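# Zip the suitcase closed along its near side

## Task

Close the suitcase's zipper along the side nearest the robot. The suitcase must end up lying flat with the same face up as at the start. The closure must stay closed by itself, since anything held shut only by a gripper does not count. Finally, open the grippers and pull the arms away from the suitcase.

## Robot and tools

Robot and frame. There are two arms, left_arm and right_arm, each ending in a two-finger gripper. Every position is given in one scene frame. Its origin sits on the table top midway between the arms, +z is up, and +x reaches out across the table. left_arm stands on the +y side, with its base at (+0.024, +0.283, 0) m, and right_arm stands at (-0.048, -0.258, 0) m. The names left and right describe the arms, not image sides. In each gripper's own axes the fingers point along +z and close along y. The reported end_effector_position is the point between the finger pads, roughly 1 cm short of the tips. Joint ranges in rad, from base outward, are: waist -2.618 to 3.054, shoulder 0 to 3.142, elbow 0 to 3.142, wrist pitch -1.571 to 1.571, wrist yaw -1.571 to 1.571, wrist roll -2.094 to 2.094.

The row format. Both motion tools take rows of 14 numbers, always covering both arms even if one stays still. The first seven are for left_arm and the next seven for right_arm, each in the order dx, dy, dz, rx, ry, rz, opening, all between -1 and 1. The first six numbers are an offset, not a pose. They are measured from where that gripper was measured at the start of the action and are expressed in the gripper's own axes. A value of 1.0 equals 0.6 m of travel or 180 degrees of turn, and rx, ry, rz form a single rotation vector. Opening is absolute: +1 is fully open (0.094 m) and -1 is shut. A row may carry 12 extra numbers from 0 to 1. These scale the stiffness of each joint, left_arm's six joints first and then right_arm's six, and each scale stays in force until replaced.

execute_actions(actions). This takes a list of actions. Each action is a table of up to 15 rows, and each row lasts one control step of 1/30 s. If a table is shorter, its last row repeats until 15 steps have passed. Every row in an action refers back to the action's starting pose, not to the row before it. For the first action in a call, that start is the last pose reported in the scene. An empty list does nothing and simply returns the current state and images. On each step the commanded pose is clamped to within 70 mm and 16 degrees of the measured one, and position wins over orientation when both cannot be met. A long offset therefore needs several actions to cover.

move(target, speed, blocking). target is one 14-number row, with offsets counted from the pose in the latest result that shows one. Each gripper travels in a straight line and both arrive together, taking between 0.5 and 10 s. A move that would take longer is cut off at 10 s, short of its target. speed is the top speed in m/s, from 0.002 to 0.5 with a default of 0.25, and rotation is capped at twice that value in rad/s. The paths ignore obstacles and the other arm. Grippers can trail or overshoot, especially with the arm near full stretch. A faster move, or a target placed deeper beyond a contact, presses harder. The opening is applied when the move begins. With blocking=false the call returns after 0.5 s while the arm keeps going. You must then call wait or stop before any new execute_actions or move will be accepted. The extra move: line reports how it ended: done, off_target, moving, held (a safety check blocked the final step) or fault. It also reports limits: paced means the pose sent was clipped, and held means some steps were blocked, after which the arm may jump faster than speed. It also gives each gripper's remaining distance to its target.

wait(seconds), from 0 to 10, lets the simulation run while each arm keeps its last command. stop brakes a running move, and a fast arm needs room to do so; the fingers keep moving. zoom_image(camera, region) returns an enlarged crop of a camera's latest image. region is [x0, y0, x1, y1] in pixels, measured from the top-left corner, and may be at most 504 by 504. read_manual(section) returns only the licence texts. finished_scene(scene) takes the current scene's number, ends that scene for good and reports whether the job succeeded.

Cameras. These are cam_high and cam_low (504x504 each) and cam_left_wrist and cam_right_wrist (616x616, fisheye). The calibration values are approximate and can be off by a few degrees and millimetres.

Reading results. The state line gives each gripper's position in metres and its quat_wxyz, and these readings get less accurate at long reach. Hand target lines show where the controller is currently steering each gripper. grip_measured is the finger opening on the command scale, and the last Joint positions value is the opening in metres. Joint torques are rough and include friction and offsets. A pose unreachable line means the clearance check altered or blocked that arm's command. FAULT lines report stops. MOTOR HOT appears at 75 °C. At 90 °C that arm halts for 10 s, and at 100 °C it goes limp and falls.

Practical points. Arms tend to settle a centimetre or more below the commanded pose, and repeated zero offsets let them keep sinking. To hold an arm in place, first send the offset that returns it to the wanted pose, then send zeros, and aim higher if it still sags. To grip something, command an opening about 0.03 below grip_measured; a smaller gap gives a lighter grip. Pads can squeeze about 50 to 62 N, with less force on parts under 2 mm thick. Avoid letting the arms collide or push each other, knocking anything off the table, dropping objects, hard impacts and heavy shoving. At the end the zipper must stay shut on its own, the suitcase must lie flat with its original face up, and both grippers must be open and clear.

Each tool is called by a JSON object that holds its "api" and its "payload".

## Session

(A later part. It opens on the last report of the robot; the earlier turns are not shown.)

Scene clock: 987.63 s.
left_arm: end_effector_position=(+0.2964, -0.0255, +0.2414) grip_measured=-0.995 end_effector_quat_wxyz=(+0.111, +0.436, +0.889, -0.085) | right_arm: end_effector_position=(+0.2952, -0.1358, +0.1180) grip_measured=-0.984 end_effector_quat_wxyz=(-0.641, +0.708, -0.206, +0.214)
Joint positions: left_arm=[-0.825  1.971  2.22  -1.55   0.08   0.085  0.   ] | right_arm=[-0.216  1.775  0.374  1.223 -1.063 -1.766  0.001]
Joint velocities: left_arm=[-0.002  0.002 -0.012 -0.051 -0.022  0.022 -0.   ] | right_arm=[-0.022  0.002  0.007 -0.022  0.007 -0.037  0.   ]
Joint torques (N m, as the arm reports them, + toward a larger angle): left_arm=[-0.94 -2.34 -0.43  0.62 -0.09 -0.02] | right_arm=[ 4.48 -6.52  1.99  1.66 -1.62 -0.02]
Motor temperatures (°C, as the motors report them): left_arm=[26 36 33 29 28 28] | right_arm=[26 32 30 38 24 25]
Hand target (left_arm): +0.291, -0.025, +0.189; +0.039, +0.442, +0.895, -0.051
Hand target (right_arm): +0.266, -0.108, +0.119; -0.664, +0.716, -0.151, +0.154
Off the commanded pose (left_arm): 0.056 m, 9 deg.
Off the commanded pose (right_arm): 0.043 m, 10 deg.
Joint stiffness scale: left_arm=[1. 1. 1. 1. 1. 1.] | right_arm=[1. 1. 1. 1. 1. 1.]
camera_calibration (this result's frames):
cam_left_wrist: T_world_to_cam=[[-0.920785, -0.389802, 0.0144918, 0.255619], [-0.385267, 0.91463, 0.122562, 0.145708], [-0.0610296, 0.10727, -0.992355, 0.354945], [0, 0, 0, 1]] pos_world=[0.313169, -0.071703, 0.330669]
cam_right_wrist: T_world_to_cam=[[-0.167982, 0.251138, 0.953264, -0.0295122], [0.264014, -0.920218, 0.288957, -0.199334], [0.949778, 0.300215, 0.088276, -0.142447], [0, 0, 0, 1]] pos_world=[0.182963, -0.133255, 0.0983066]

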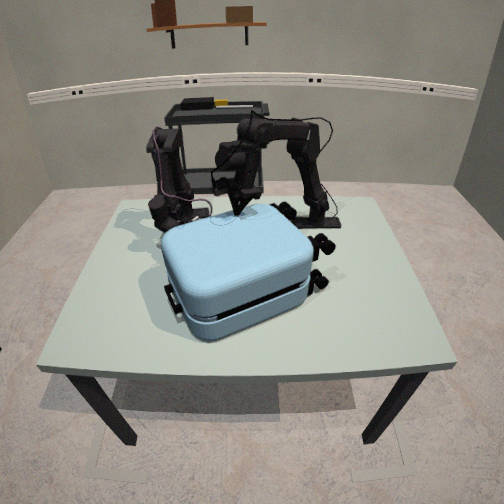

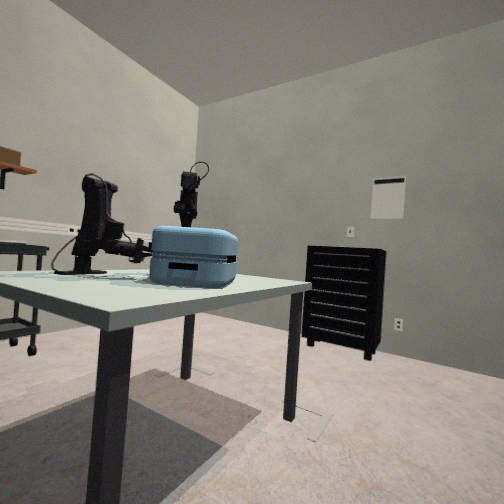

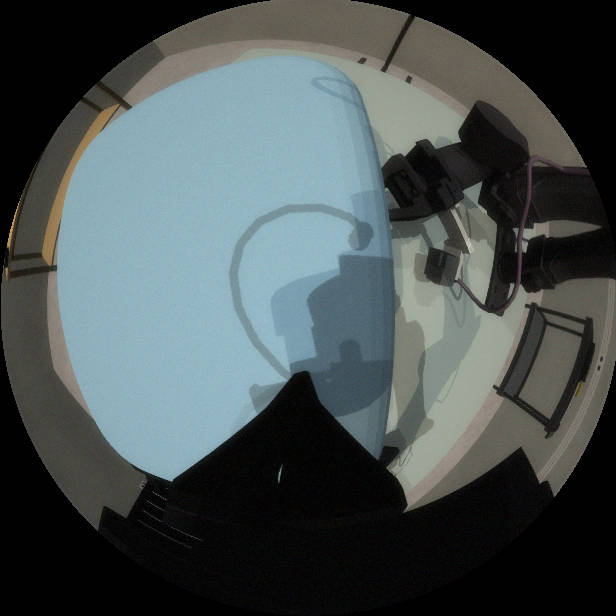

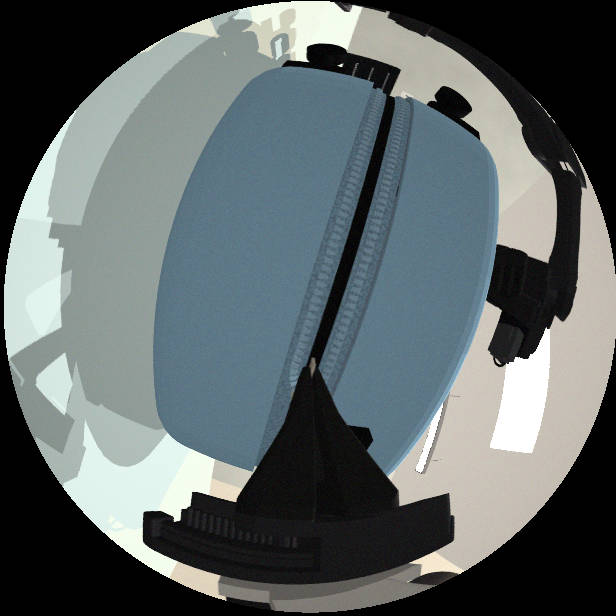

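{"api": "execute_actions", "payload": {"actions": []}}

Scene clock: 998.67 s.
left_arm: end_effector_position=(+0.2964, -0.0255, +0.2414) grip_measured=-0.995 end_effector_quat_wxyz=(+0.111, +0.436, +0.889, -0.085) | right_arm: end_effector_position=(+0.2952, -0.1358, +0.1180) grip_measured=-0.984 end_effector_quat_wxyz=(-0.641, +0.708, -0.206, +0.214)
Joint positions: left_arm=[-0.825  1.971  2.22  -1.55   0.08   0.085  0.   ] | right_arm=[-0.216  1.775  0.374  1.223 -1.063 -1.767  0.001]
Joint velocities: left_arm=[-0.017 -0.007  0.002  0.022  0.007 -0.066  0.001] | right_arm=[-0.012 -0.002 -0.007 -0.007  0.037 -0.051 -0.   ]
Joint torques (N m, as the arm reports them, + toward a larger angle): left_arm=[-0.79 -2.32 -0.48  0.63 -0.09 -0.05] | right_arm=[ 4.37 -6.48  2.02  1.67 -1.61 -0.02]
Motor temperatures (°C, as the motors report them): left_arm=[26 34 32 29 28 28] | right_arm=[27 33 30 38 25 25]
Hand target (left_arm): +0.291, -0.025, +0.189; +0.039, +0.442, +0.895, -0.051
Hand target (right_arm): +0.266, -0.108, +0.119; -0.664, +0.716, -0.151, +0.154
Off the commanded pose (left_arm): 0.056 m, 9 deg.
Off the commanded pose (right_arm): 0.043 m, 10 deg.
Joint stiffness scale: left_arm=[1. 1. 1. 1. 1. 1.] | right_arm=[1. 1. 1. 1. 1. 1.]
camera_calibration (this result's frames):
cam_left_wrist: T_world_to_cam=[[-0.920785, -0.389802, 0.0144918, 0.255619], [-0.385267, 0.91463, 0.122562, 0.145708], [-0.0610296, 0.10727, -0.992355, 0.354945], [0, 0, 0, 1]] pos_world=[0.313169, -0.071703, 0.330669]
cam_right_wrist: T_world_to_cam=[[-0.168288, 0.251339, 0.953157, -0.029382], [0.263954, -0.920146, 0.289238, -0.19934], [0.949741, 0.300265, 0.0885079, -0.142456], [0, 0, 0, 1]] pos_world=[0.182969, -0.133263, 0.098271]

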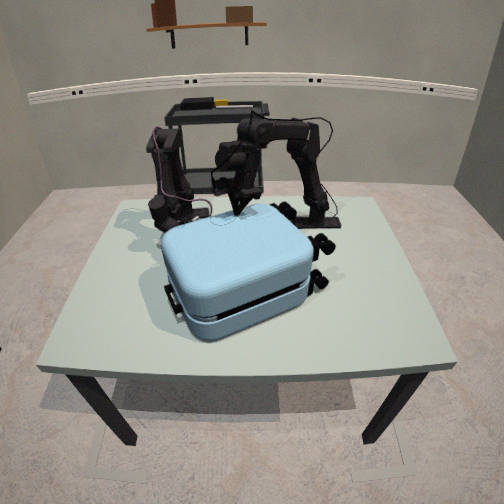

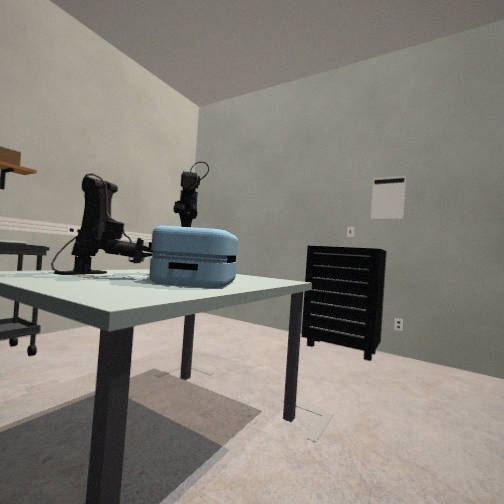

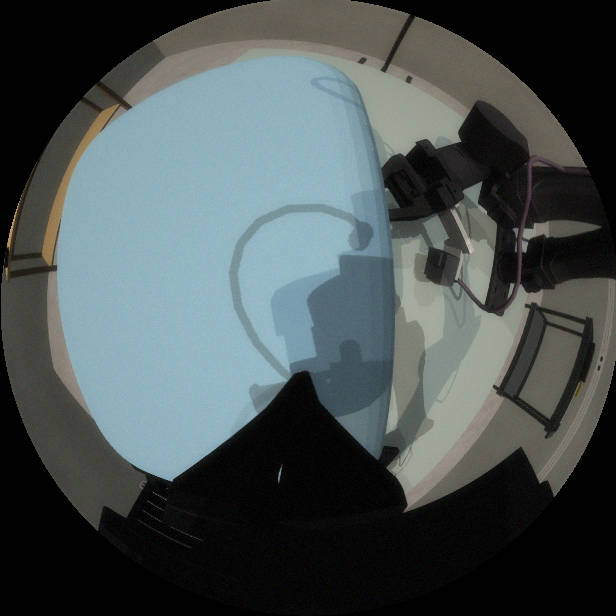

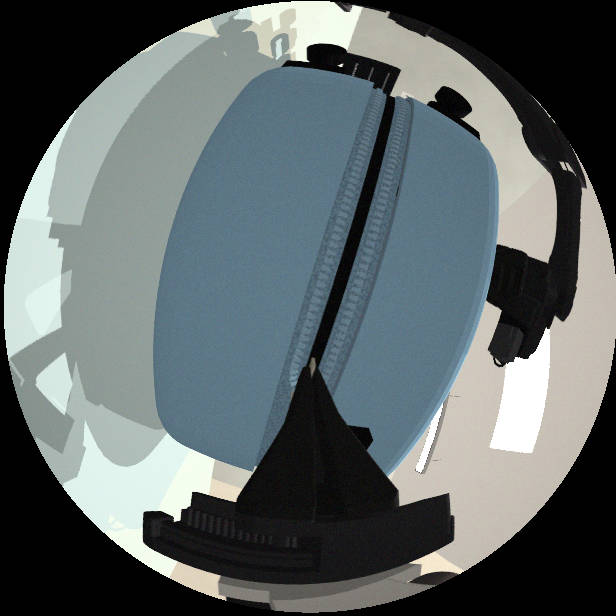

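{"api": "execute_actions", "payload": {"actions": [[[0.024,0,0.09,0,0.051,0,-1,-0.085,-0.008,0.017,0.0075,-0.066,0,-1],[0.024,0,0.09,0,0.051,0,-1,-0.085,-0.008,0.017,0.0075,-0.066,0,-1],[0.024,0,0.09,0,0.051,0,-1,-0.085,-0.008,0.017,0.0075,-0.066,0,-1],[0.024,0,0.09,0,0.051,0,-1,-0.085,-0.008,0.017,0.0075,-0.066,0,-1],[0.024,0,0.09,0,0.051,0,-1,-0.092,-0.009,0.018,0.008,-0.072,0,-1],[0.024,0,0.09,0,0.051,0,-1,-0.092,-0.009,0.018,0.008,-0.072,0,-1],[0.024,0,0.09,0,0.051,0,-1,-0.092,-0.009,0.018,0.008,-0.072,0,-1],[0.024,0,0.09,0,0.051,0,-1,-0.092,-0.009,0.018,0.008,-0.072,0,-1],[0.024,0,0.09,0,0.051,0,-1,-0.10,-0.010,0.020,0.009,-0.08,0,-1]]]}}

{"api": "zoom_image", "payload": {"camera": "cam_right_wrist", "region": [240,300,380,440]}}

Scene clock: 1005.90 s.
left_arm: end_effector_position=(+0.2964, -0.0256, +0.2413) grip_measured=-0.995 end_effector_quat_wxyz=(+0.112, +0.437, +0.888, -0.083) | right_arm: end_effector_position=(+0.2851, -0.1199, +0.1178) grip_measured=-0.984 end_effector_quat_wxyz=(-0.649, +0.714, -0.179, +0.192)
Joint positions: left_arm=[-0.828  1.971  2.22  -1.55   0.075  0.085  0.   ] | right_arm=[-0.179  1.775  0.374  1.214 -1.098 -1.778  0.001]
Joint velocities: left_arm=[ 0.007  0.002 -0.002 -0.022 -0.051 -0.007 -0.001] | right_arm=[ 0.007  0.012  0.007 -0.022 -0.066  0.022  0.   ]
Joint torques (N m, as the arm reports them, + toward a larger angle): left_arm=[-0.84 -2.3  -0.48  0.65 -0.11 -0.02] | right_arm=[ 4.02 -6.42  1.97  1.62 -1.71 -0.01]
Motor temperatures (°C, as the motors report them): left_arm=[26 34 32 29 28 28] | right_arm=[27 33 30 38 26 25]
Hand target (left_arm): +0.292, -0.025, +0.189; +0.041, +0.443, +0.894, -0.049
Hand target (right_arm): +0.254, -0.095, +0.119; -0.671, +0.720, -0.123, +0.128
Off the commanded pose (left_arm): 0.056 m, 9 deg.
Off the commanded pose (right_arm): 0.043 m, 10 deg.
Joint stiffness scale: left_arm=[1. 1. 1. 1. 1. 1.] | right_arm=[1. 1. 1. 1. 1. 1.]
camera_calibration (this result's frames):
cam_left_wrist: T_world_to_cam=[[-0.921281, -0.38879, 0.00918546, 0.257024], [-0.38475, 0.914639, 0.124106, 0.14529], [-0.0566524, 0.110802, -0.992227, 0.353668], [0, 0, 0, 1]] pos_world=[0.312727, -0.0721465, 0.330527]
cam_right_wrist: T_world_to_cam=[[-0.188404, 0.237763, 0.952876, -0.0307541], [0.329226, -0.898819, 0.289369, -0.197994], [0.925264, 0.36823, 0.0910632, -0.122728], [0, 0, 0, 1]] pos_world=[0.172947, -0.125456, 0.0977742]

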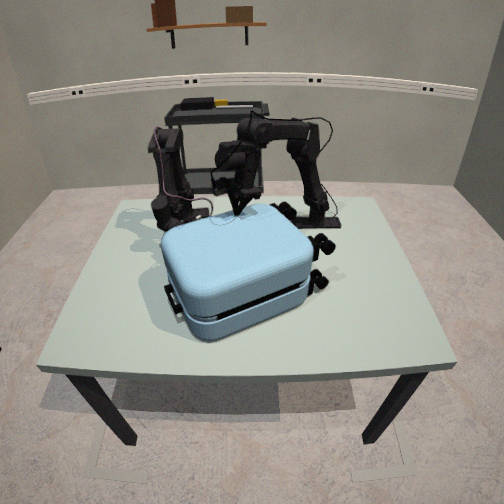

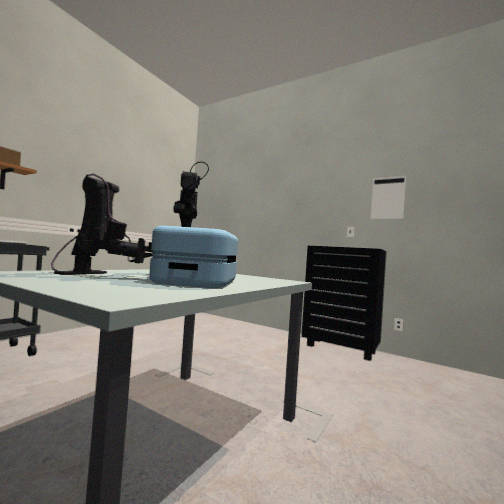

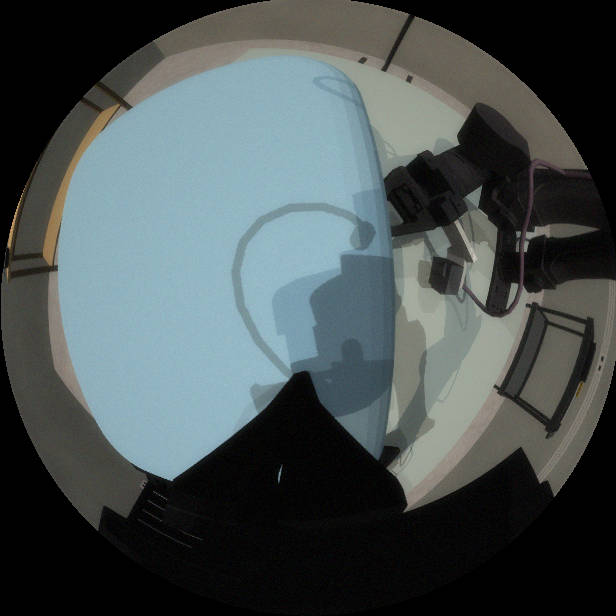

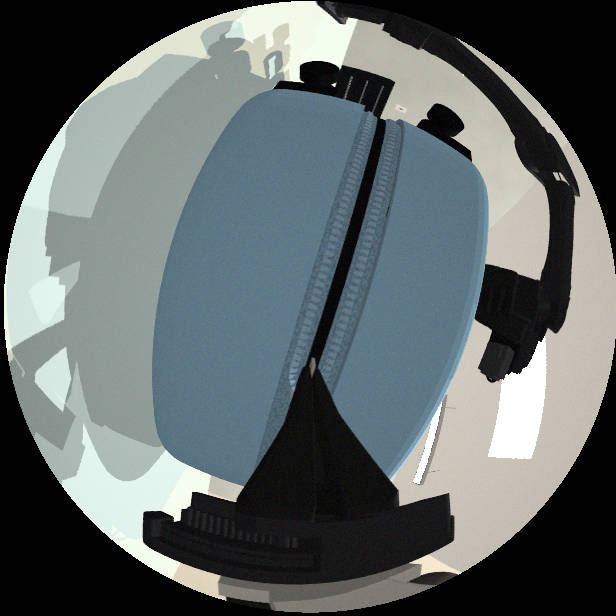

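Region (240, 300, 380, 440) of cam_right_wrist's 616x616 image, scaled by 3.600, with more detail than that image has.

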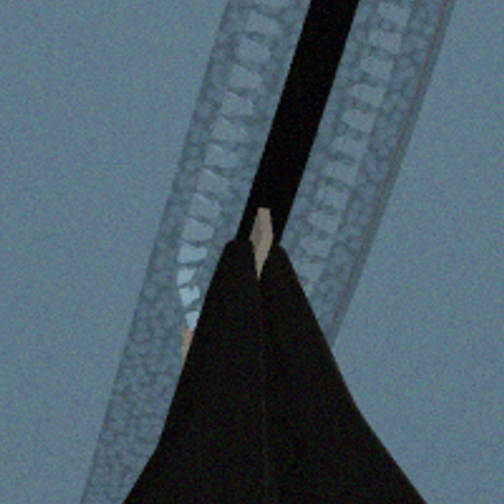

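{"api": "execute_actions", "payload": {"actions": [[[0.024,0,0.09,0,0.051,0,-1,-0.076,-0.008,0.018,0.007,-0.060,0,-1],[0.024,0,0.09,0,0.051,0,-1,-0.079,-0.008,0.020,0.007,-0.062,0,-1],[0.024,0,0.09,0,0.051,0,-1,-0.082,-0.008,0.021,0.0075,-0.064,0,-1],[0.024,0,0.09,0,0.051,0,-1,-0.085,-0.008,0.023,0.0075,-0.066,0,-1],[0.024,0,0.09,0,0.051,0,-1,-0.088,-0.009,0.024,0.008,-0.068,0,-1],[0.024,0,0.09,0,0.051,0,-1,-0.091,-0.009,0.026,0.008,-0.070,0,-1],[0.024,0,0.09,0,0.051,0,-1,-0.094,-0.009,0.027,0.008,-0.072,0,-1],[0.024,0,0.09,0,0.051,0,-1,-0.097,-0.009,0.029,0.008,-0.074,0,-1],[0.024,0,0.09,0,0.051,0,-1,-0.10,-0.010,0.030,0.009,-0.076,0,-1],[0.024,0,0.09,0,0.051,0,-1,-0.102,-0.010,0.032,0.009,-0.078,0,-1]],[[0.024,0,0.09,0,0.051,0,-1,-0.076,-0.008,0.019,0.007,-0.060,0,-1],[0.024,0,0.09,0,0.051,0,-1,-0.079,-0.008,0.021,0.007,-0.062,0,-1],[0.024,0,0.09,0,0.051,0,-1,-0.082,-0.008,0.023,0.0075,-0.064,0,-1],[0.024,0,0.09,0,0.051,0,-1,-0.085,-0.008,0.025,0.0075,-0.066,0,-1],[0.024,0,0.09,0,0.051,0,-1,-0.088,-0.009,0.027,0.008,-0.068,0,-1],[0.024,0,0.09,0,0.051,0,-1,-0.091,-0.009,0.029,0.008,-0.070,0,-1],[0.024,0,0.09,0,0.051,0,-1,-0.094,-0.009,0.031,0.008,-0.072,0,-1],[0.024,0,0.09,0,0.051,0,-1,-0.097,-0.009,0.033,0.008,-0.074,0,-1],[0.024,0,0.09,0,0.051,0,-1,-0.10,-0.010,0.035,0.009,-0.076,0,-1],[0.024,0,0.09,0,0.051,0,-1,-0.102,-0.010,0.037,0.009,-0.077,0,-1]]]}}

{"api": "zoom_image", "payload": {"camera": "cam_right_wrist", "region": [240,300,380,440]}}

Scene clock: 1025.17 s.
left_arm: end_effector_position=(+0.2964, -0.0257, +0.2412) grip_measured=-0.995 end_effector_quat_wxyz=(+0.114, +0.439, +0.888, -0.079) | right_arm: end_effector_position=(+0.2575, -0.0719, +0.1175) grip_measured=-0.984 end_effector_quat_wxyz=(-0.663, +0.727, -0.116, +0.138)
Joint positions: left_arm=[-0.832  1.971  2.22  -1.55   0.065  0.085  0.   ] | right_arm=[-0.036  1.775  0.374  1.207 -1.124 -1.793  0.001]
Joint velocities: left_arm=[-0.002  0.002 -0.002 -0.037  0.081  0.022 -0.002] | right_arm=[ 0.007  0.017  0.012 -0.037  0.022 -0.022 -0.   ]
Joint torques (N m, as the arm reports them, + toward a larger angle): left_arm=[-0.65 -2.34 -0.52  0.64 -0.14 -0.05] | right_arm=[ 4.02 -5.75  2.34  1.76 -1.47  0.07]
Motor temperatures (°C, as the motors report them): left_arm=[26 33 31 29 28 28] | right_arm=[27 33 30 37 27 25]
Hand target (left_arm): +0.292, -0.025, +0.188; +0.042, +0.444, +0.894, -0.044
Hand target (right_arm): +0.228, -0.053, +0.118; -0.679, +0.727, -0.067, +0.079
Off the commanded pose (left_arm): 0.056 m, 9 deg.
Off the commanded pose (right_arm): 0.037 m, 9 deg.
Joint stiffness scale: left_arm=[1. 1. 1. 1. 1. 1.] | right_arm=[1. 1. 1. 1. 1. 1.]
camera_calibration (this result's frames):
cam_left_wrist: T_world_to_cam=[[-0.921993, -0.387206, 0.000900036, 0.259176], [-0.38396, 0.914558, 0.127119, 0.144357], [-0.0500444, 0.116857, -0.991887, 0.351676], [0, 0, 0, 1]] pos_world=[0.311985, -0.0727646, 0.330239]
cam_right_wrist: T_world_to_cam=[[-0.231504, 0.203297, 0.951355, -0.038265], [0.474945, -0.82984, 0.292904, -0.178761], [0.849019, 0.51965, 0.0955563, -0.0848755], [0, 0, 0, 1]] pos_world=[0.148104, -0.096458, 0.0968737]

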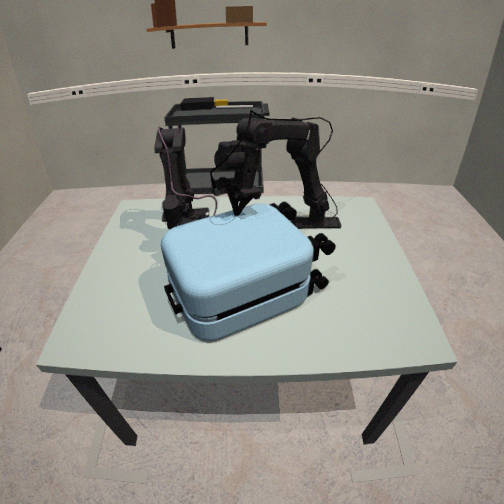

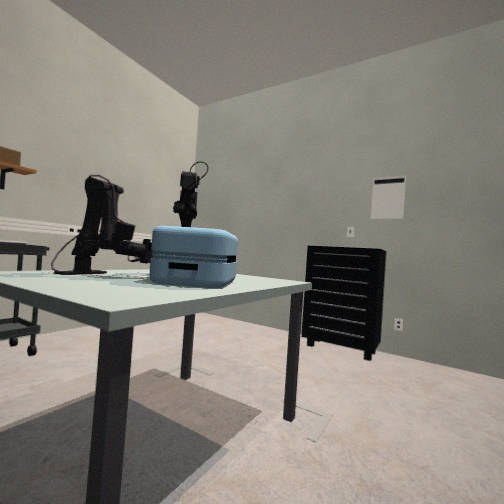

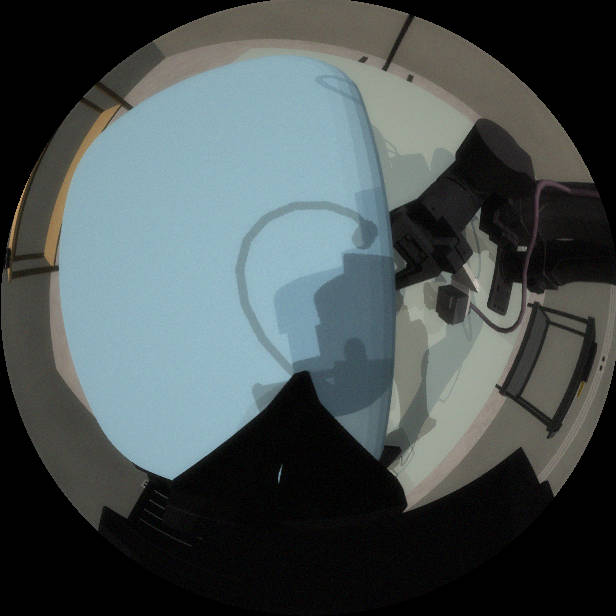

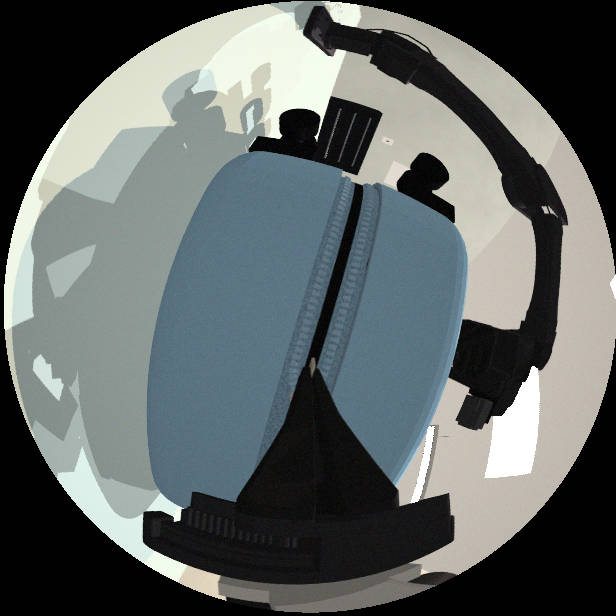

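Region (240, 300, 380, 440) of cam_right_wrist's 616x616 image, scaled by 3.600, with more detail than that image has.

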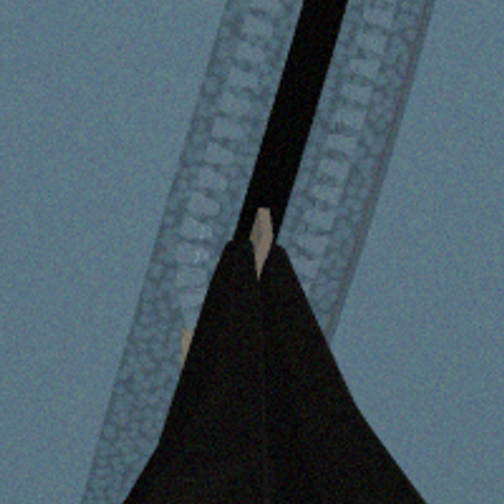

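{"api": "execute_actions", "payload": {"actions": [[[0.024,0,0.09,0,0.051,0,-1,-0.061,-0.007,0.016,0.006,-0.05,0,-1],[0.024,0,0.09,0,0.051,0,-1,-0.064,-0.007,0.019,0.006,-0.05,0,-1],[0.024,0,0.09,0,0.051,0,-1,-0.067,-0.007,0.022,0.006,-0.05,0,-1],[0.024,0,0.09,0,0.051,0,-1,-0.070,-0.007,0.025,0.006,-0.05,0,-1],[0.024,0,0.09,0,0.051,0,-1,-0.073,-0.007,0.028,0.006,-0.05,0,-1],[0.024,0,0.09,0,0.051,0,-1,-0.076,-0.008,0.031,0.006,-0.05,0,-1],[0.024,0,0.09,0,0.051,0,-1,-0.079,-0.008,0.034,0.006,-0.05,0,-1],[0.024,0,0.09,0,0.051,0,-1,-0.082,-0.008,0.037,0.006,-0.05,0,-1],[0.024,0,0.09,0,0.051,0,-1,-0.085,-0.008,0.040,0.006,-0.05,0,-1],[0.024,0,0.09,0,0.051,0,-1,-0.088,-0.008,0.043,0.006,-0.05,0,-1],[0.024,0,0.09,0,0.051,0,-1,-0.091,-0.008,0.046,0.006,-0.05,0,-1]],[[0.024,0,0.09,0,0.051,0,-1,-0.061,-0.007,0.018,0.006,-0.05,0,-1],[0.024,0,0.09,0,0.051,0,-1,-0.064,-0.007,0.021,0.006,-0.05,0,-1],[0.024,0,0.09,0,0.051,0,-1,-0.067,-0.007,0.024,0.006,-0.05,0,-1],[0.024,0,0.09,0,0.051,0,-1,-0.070,-0.007,0.027,0.006,-0.05,0,-1],[0.024,0,0.09,0,0.051,0,-1,-0.073,-0.007,0.030,0.006,-0.05,0,-1],[0.024,0,0.09,0,0.051,0,-1,-0.076,-0.008,0.033,0.006,-0.05,0,-1],[0.024,0,0.09,0,0.051,0,-1,-0.079,-0.008,0.036,0.006,-0.05,0,-1],[0.024,0,0.09,0,0.051,0,-1,-0.082,-0.008,0.039,0.006,-0.05,0,-1],[0.024,0,0.09,0,0.051,0,-1,-0.085,-0.008,0.042,0.006,-0.05,0,-1],[0.024,0,0.09,0,0.051,0,-1,-0.088,-0.008,0.045,0.006,-0.05,0,-1],[0.024,0,0.09,0,0.051,0,-1,-0.091,-0.008,0.048,0.006,-0.05,0,-1]]]}}

{"api": "zoom_image", "payload": {"camera": "cam_right_wrist", "region": [240,300,380,440]}}

Scene clock: 1046.57 s.
left_arm: end_effector_position=(+0.2964, -0.0256, +0.2412) grip_measured=-0.995 end_effector_quat_wxyz=(+0.114, +0.439, +0.888, -0.079) | right_arm: end_effector_position=(+0.2266, -0.0151, +0.1176) grip_measured=-0.984 end_effector_quat_wxyz=(-0.667, +0.732, -0.077, +0.117)
Joint positions: left_arm=[-0.832  1.971  2.22  -1.55   0.065  0.085  0.   ] | right_arm=[ 0.191  1.775  0.345  1.279 -0.984 -1.766  0.001]
Joint velocities: left_arm=[-0.002 -0.007 -0.012 -0.066  0.051 -0.051 -0.001] | right_arm=[ 0.085  0.002 -0.042  0.007 -0.007  0.007  0.001]
Joint torques (N m, as the arm reports them, + toward a larger angle): left_arm=[-0.9  -2.18 -0.53  0.65 -0.14 -0.04] | right_arm=[ 3.77 -5.06  1.95  1.99 -1.02  0.11]
Motor temperatures (°C, as the motors report them): left_arm=[26 32 31 29 28 28] | right_arm=[27 33 30 38 27 25]
Hand target (left_arm): +0.292, -0.024, +0.188; +0.043, +0.445, +0.894, -0.042
Hand target (right_arm): +0.200, -0.001, +0.116; -0.677, +0.732, -0.043, +0.070
Off the commanded pose (left_arm): 0.056 m, 9 deg.
Off the commanded pose (right_arm): 0.031 m, 7 deg.
Joint stiffness scale: left_arm=[1. 1. 1. 1. 1. 1.] | right_arm=[1. 1. 1. 1. 1. 1.]
camera_calibration (this result's frames):
cam_left_wrist: T_world_to_cam=[[-0.921953, -0.3873, 0.000554643, 0.259309], [-0.384087, 0.914487, 0.127244, 0.144342], [-0.0497888, 0.1171, -0.991871, 0.351596], [0, 0, 0, 1]] pos_world=[0.312016, -0.07274, 0.330227]
cam_right_wrist: T_world_to_cam=[[-0.268242, 0.188, 0.944829, -0.0482679], [0.539027, -0.783582, 0.308948, -0.132629], [0.798434, 0.592161, 0.108852, -0.0772025], [0, 0, 0, 1]] pos_world=[0.120184, -0.0491351, 0.0949841]

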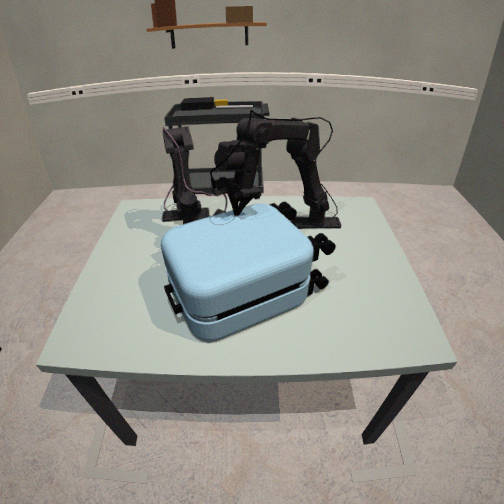

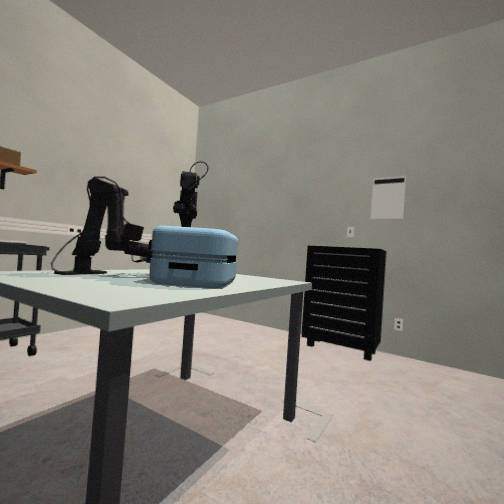

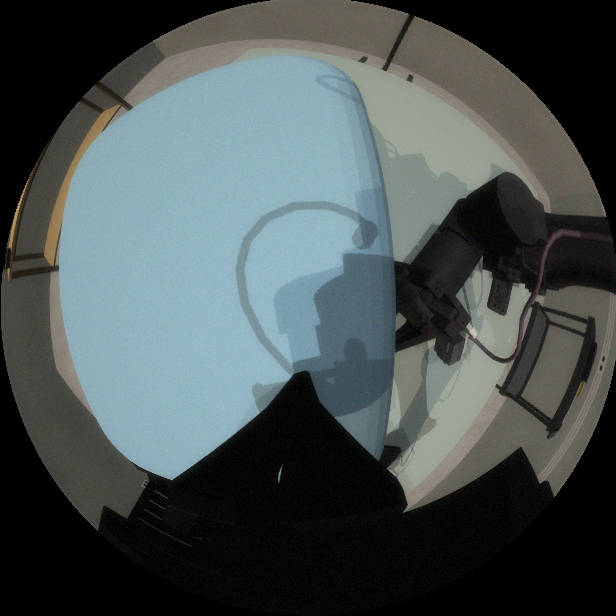

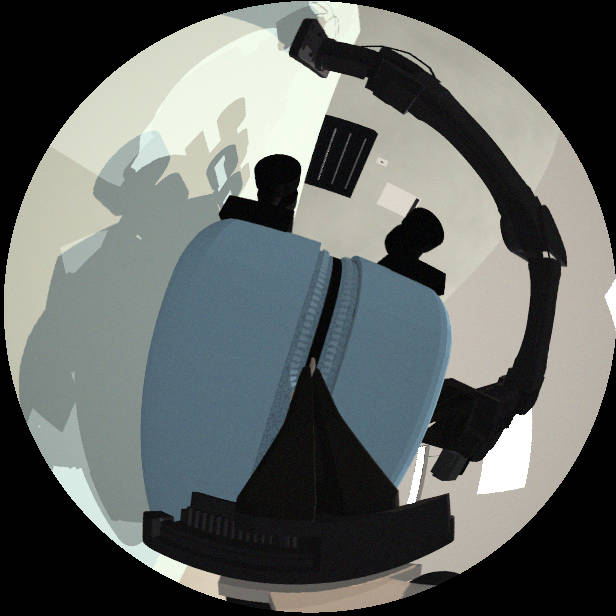

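Region (240, 300, 380, 440) of cam_right_wrist's 616x616 image, scaled by 3.600, with more detail than that image has.

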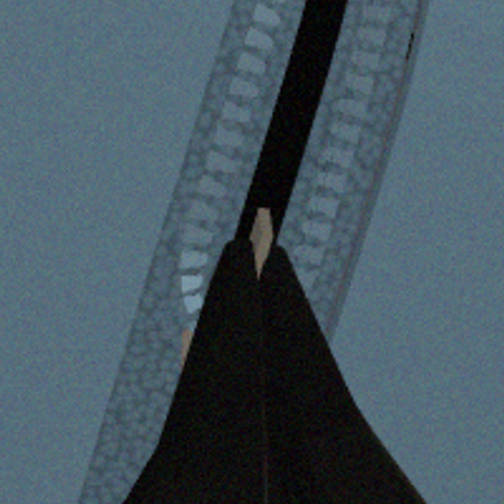

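{"api": "execute_actions", "payload": {"actions": [[[0.024,0,0.09,0,0.051,0,-1,-0.052,-0.007,0.014,0.006,-0.035,0,-1],[0.024,0,0.09,0,0.051,0,-1,-0.055,-0.007,0.017,0.006,-0.033,0,-1],[0.024,0,0.09,0,0.051,0,-1,-0.058,-0.008,0.021,0.006,-0.031,0,-1],[0.024,0,0.09,0,0.051,0,-1,-0.061,-0.008,0.024,0.006,-0.028,0,-1],[0.024,0,0.09,0,0.051,0,-1,-0.064,-0.009,0.028,0.006,-0.026,0,-1],[0.024,0,0.09,0,0.051,0,-1,-0.067,-0.009,0.031,0.006,-0.024,0,-1],[0.024,0,0.09,0,0.051,0,-1,-0.070,-0.010,0.035,0.006,-0.021,0,-1],[0.024,0,0.09,0,0.051,0,-1,-0.073,-0.010,0.038,0.006,-0.019,0,-1],[0.024,0,0.09,0,0.051,0,-1,-0.076,-0.011,0.042,0.006,-0.017,0,-1],[0.024,0,0.09,0,0.051,0,-1,-0.079,-0.011,0.045,0.006,-0.014,0,-1],[0.024,0,0.09,0,0.051,0,-1,-0.081,-0.012,0.049,0.006,-0.012,0,-1]],[[0.024,0,0.09,0,0.051,0,-1,-0.052,-0.007,0.014,0.006,-0.035,0,-1],[0.024,0,0.09,0,0.051,0,-1,-0.055,-0.007,0.017,0.006,-0.032,0,-1],[0.024,0,0.09,0,0.051,0,-1,-0.058,-0.008,0.020,0.006,-0.029,0,-1],[0.024,0,0.09,0,0.051,0,-1,-0.061,-0.008,0.023,0.006,-0.026,0,-1],[0.024,0,0.09,0,0.051,0,-1,-0.064,-0.009,0.026,0.006,-0.023,0,-1],[0.024,0,0.09,0,0.051,0,-1,-0.067,-0.009,0.029,0.006,-0.020,0,-1],[0.024,0,0.09,0,0.051,0,-1,-0.070,-0.010,0.032,0.006,-0.017,0,-1],[0.024,0,0.09,0,0.051,0,-1,-0.073,-0.010,0.035,0.006,-0.014,0,-1],[0.024,0,0.09,0,0.051,0,-1,-0.076,-0.011,0.038,0.006,-0.011,0,-1],[0.024,0,0.09,0,0.051,0,-1,-0.078,-0.011,0.041,0.006,-0.008,0,-1]]]}}

{"api": "zoom_image", "payload": {"camera": "cam_right_wrist", "region": [220,240,420,440]}}

Scene clock: 1078.73 s.
left_arm: end_effector_position=(+0.2964, -0.0256, +0.2412) grip_measured=-0.995 end_effector_quat_wxyz=(+0.114, +0.439, +0.888, -0.079) | right_arm: end_effector_position=(+0.2010, +0.0377, +0.1191) grip_measured=-0.984 end_effector_quat_wxyz=(-0.660, +0.722, -0.118, +0.170)
Joint positions: left_arm=[-0.832  1.971  2.22  -1.55   0.065  0.085  0.   ] | right_arm=[ 0.524  1.775  0.278  1.417 -0.519 -1.701  0.001]
Joint velocities: left_arm=[-0.002 -0.007  0.007  0.007  0.022 -0.066  0.   ] | right_arm=[ 0.071 -0.007  0.007  0.007  0.125 -0.007 -0.   ]
Joint torques (N m, as the arm reports them, + toward a larger angle): left_arm=[-0.84 -2.31 -0.53  0.61 -0.15 -0.02] | right_arm=[ 3.58 -4.5   2.18  2.4  -1.02  0.11]
Motor temperatures (°C, as the motors report them): left_arm=[26 32 31 29 28 28] | right_arm=[27 32 30 38 27 25]
Hand target (left_arm): +0.292, -0.024, +0.188; +0.043, +0.445, +0.894, -0.042
Hand target (right_arm): +0.176, +0.051, +0.119; -0.673, +0.722, -0.085, +0.132
Off the commanded pose (left_arm): 0.056 m, 9 deg.
Off the commanded pose (right_arm): 0.028 m, 6 deg.
Joint stiffness scale: left_arm=[1. 1. 1. 1. 1. 1.] | right_arm=[1. 1. 1. 1. 1. 1.]
camera_calibration (this result's frames):
cam_left_wrist: T_world_to_cam=[[-0.921953, -0.3873, 0.000554643, 0.259309], [-0.384087, 0.914487, 0.127244, 0.144342], [-0.0497888, 0.1171, -0.991871, 0.351596], [0, 0, 0, 1]] pos_world=[0.312016, -0.07274, 0.330227]
cam_right_wrist: T_world_to_cam=[[-0.263396, 0.218494, 0.939618, -0.0679229], [0.421749, -0.849917, 0.315861, -0.0526804], [0.867612, 0.47948, 0.131715, -0.100497], [0, 0, 0, 1]] pos_world=[0.0915195, 0.018253, 0.0936983]

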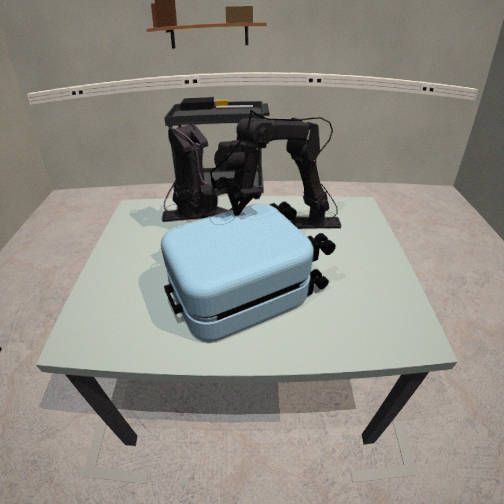

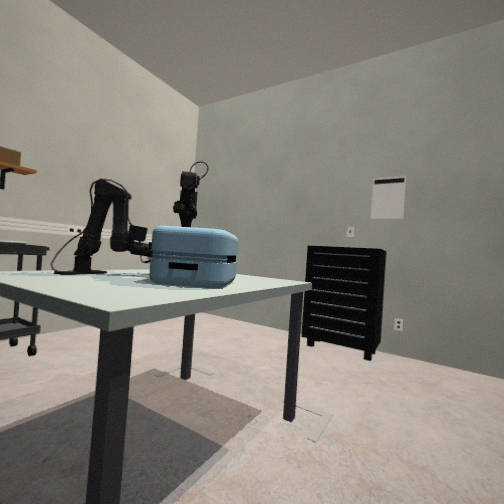

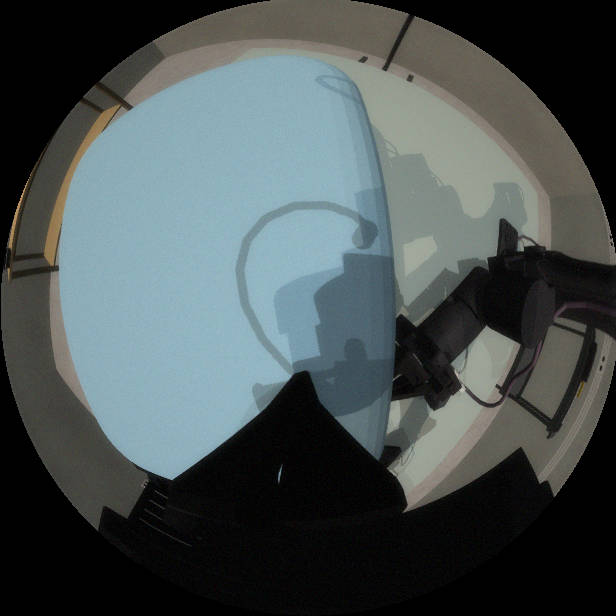

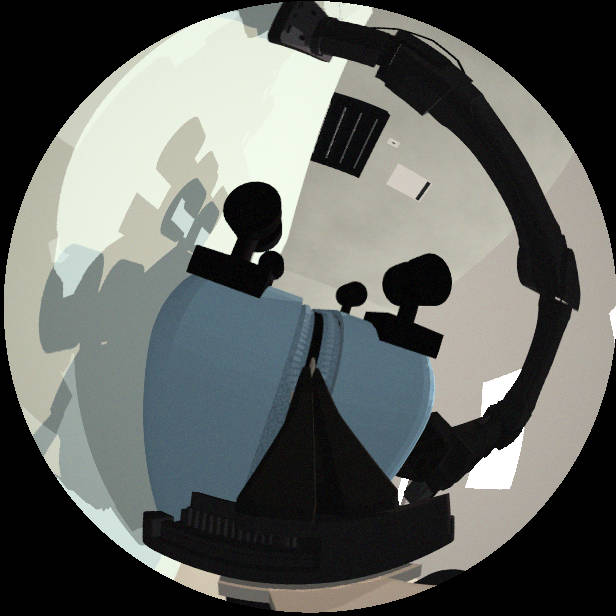

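Region (220, 240, 420, 440) of cam_right_wrist's 616x616 image, scaled by 2.520, with more detail than that image has.

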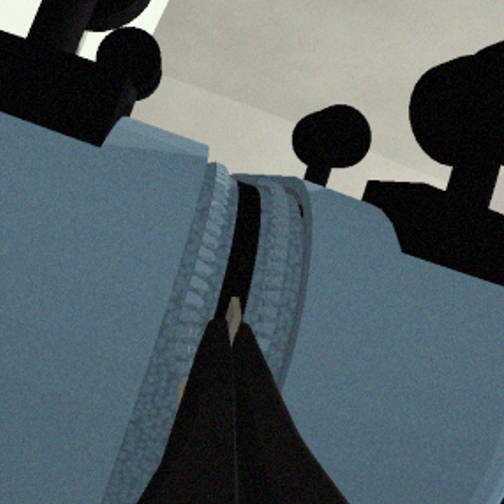

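{"api": "execute_actions", "payload": {"actions": [[[0.024,0,0.09,0,0.051,0,-1,-0.050,-0.007,0.009,0.005,-0.031,0,-1],[0.024,0,0.09,0,0.051,0,-1,-0.053,-0.007,0.013,0.005,-0.028,0,-1],[0.024,0,0.09,0,0.051,0,-1,-0.056,-0.007,0.017,0.005,-0.025,0,-1],[0.024,0,0.09,0,0.051,0,-1,-0.058,-0.008,0.021,0.005,-0.022,0,-1],[0.024,0,0.09,0,0.051,0,-1,-0.060,-0.008,0.025,0.005,-0.019,0,-1],[0.024,0,0.09,0,0.051,0,-1,-0.062,-0.008,0.029,0.004,-0.016,0,-1],[0.024,0,0.09,0,0.051,0,-1,-0.064,-0.009,0.033,0.004,-0.013,0,-1],[0.024,0,0.09,0,0.051,0,-1,-0.065,-0.009,0.037,0.004,-0.010,0,-1],[0.024,0,0.09,0,0.051,0,-1,-0.066,-0.009,0.041,0.004,-0.007,0,-1],[0.024,0,0.09,0,0.051,0,-1,-0.067,-0.010,0.045,0.004,-0.004,0,-1],[0.024,0,0.09,0,0.051,0,-1,-0.068,-0.010,0.048,0.004,-0.002,0,-1]]]}}

{"api": "zoom_image", "payload": {"camera": "cam_right_wrist", "region": [220,240,420,440]}}

Scene clock: 1096.93 s.
left_arm: end_effector_position=(+0.2964, -0.0256, +0.2412) grip_measured=-0.995 end_effector_quat_wxyz=(+0.114, +0.439, +0.888, -0.079) | right_arm: end_effector_position=(+0.1957, +0.0575, +0.1187) grip_measured=-0.984 end_effector_quat_wxyz=(-0.651, +0.714, -0.152, +0.210)
Joint positions: left_arm=[-0.832  1.971  2.22  -1.55   0.065  0.085  0.   ] | right_arm=[ 0.687  1.795  0.284  1.444 -0.25  -1.69   0.001]
Joint velocities: left_arm=[ 0.002 -0.007 -0.012 -0.007 -0.037  0.007 -0.   ] | right_arm=[0.056 0.027 0.012 0.022 0.212 0.051 0.001]
Joint torques (N m, as the arm reports them, + toward a larger angle): left_arm=[-0.83 -2.22 -0.55  0.65 -0.16 -0.03] | right_arm=[ 3.91 -4.29  5.39  2.06 -1.15  0.15]
Motor temperatures (°C, as the motors report them): left_arm=[26 32 31 29 28 28] | right_arm=[27 32 30 40 26 25]
Hand target (left_arm): +0.292, -0.024, +0.188; +0.043, +0.445, +0.894, -0.042
Hand target (right_arm): +0.174, +0.078, +0.119; -0.666, +0.718, -0.117, +0.167
Off the commanded pose (left_arm): 0.056 m, 9 deg.
Off the commanded pose (right_arm): 0.031 m, 7 deg.
Joint stiffness scale: left_arm=[1. 1. 1. 1. 1. 1.] | right_arm=[1. 1. 1. 1. 1. 1.]
camera_calibration (this result's frames):
cam_left_wrist: T_world_to_cam=[[-0.921953, -0.3873, 0.000554643, 0.259309], [-0.384087, 0.914487, 0.127244, 0.144342], [-0.0497888, 0.1171, -0.991871, 0.351596], [0, 0, 0, 1]] pos_world=[0.312016, -0.07274, 0.330227]
cam_right_wrist: T_world_to_cam=[[-0.251151, 0.24732, 0.935819, -0.0768837], [0.324465, -0.88936, 0.32212, -0.012924], [0.911946, 0.384541, 0.143117, -0.109937], [0, 0, 0, 1]] pos_world=[0.0851403, 0.0497959, 0.091846]

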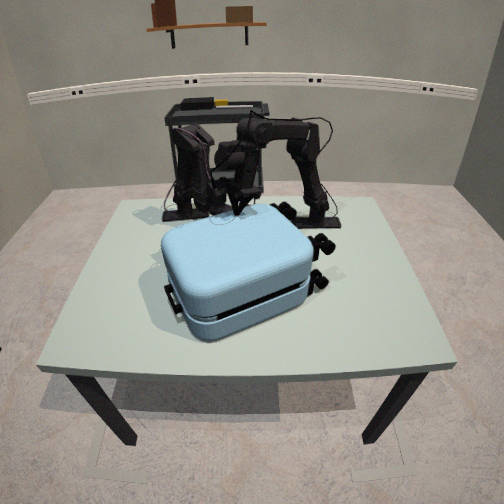

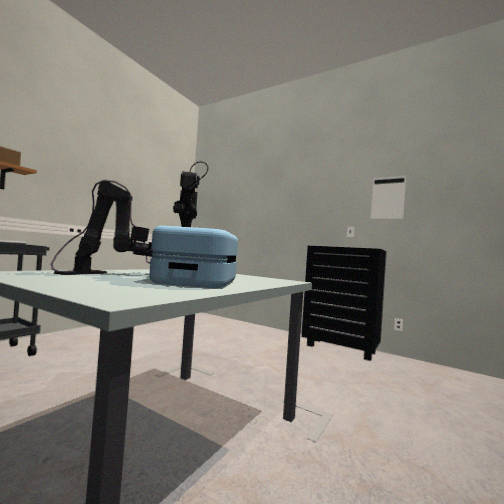

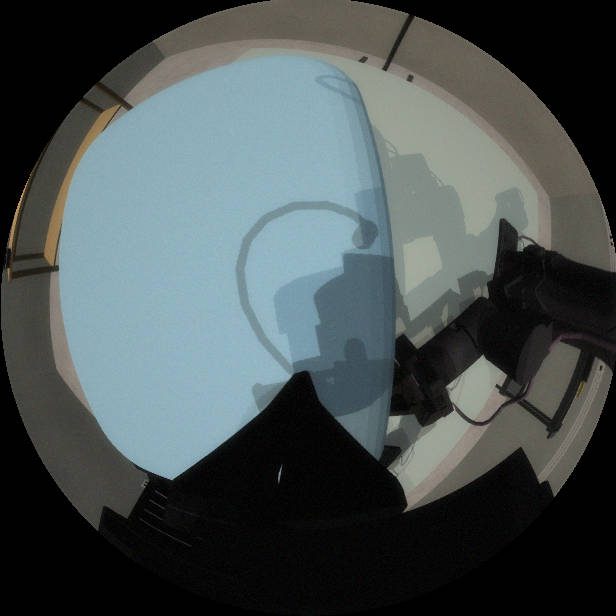

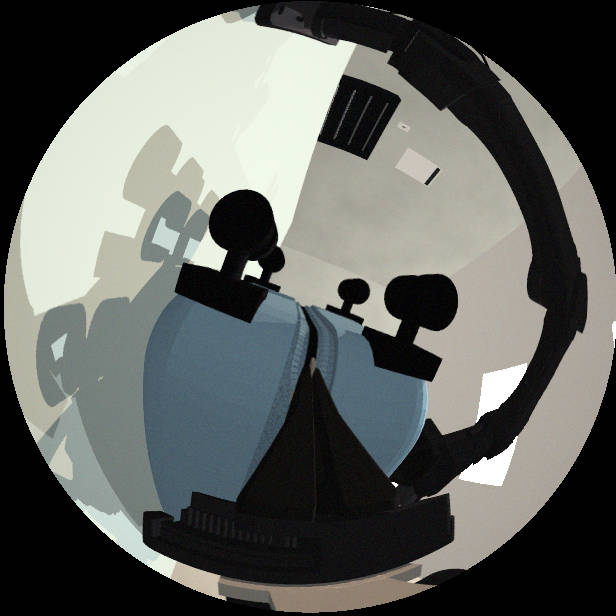

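Region (220, 240, 420, 440) of cam_right_wrist's 616x616 image, scaled by 2.520, with more detail than that image has.

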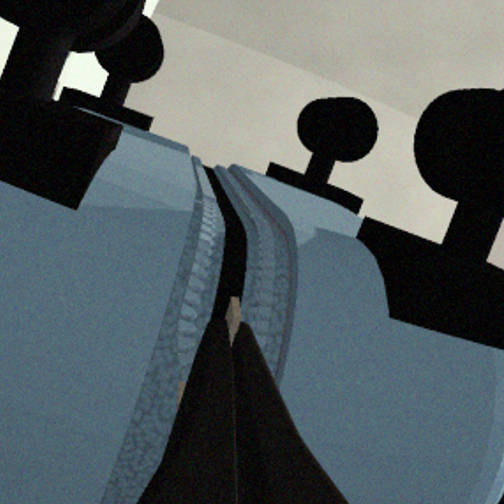

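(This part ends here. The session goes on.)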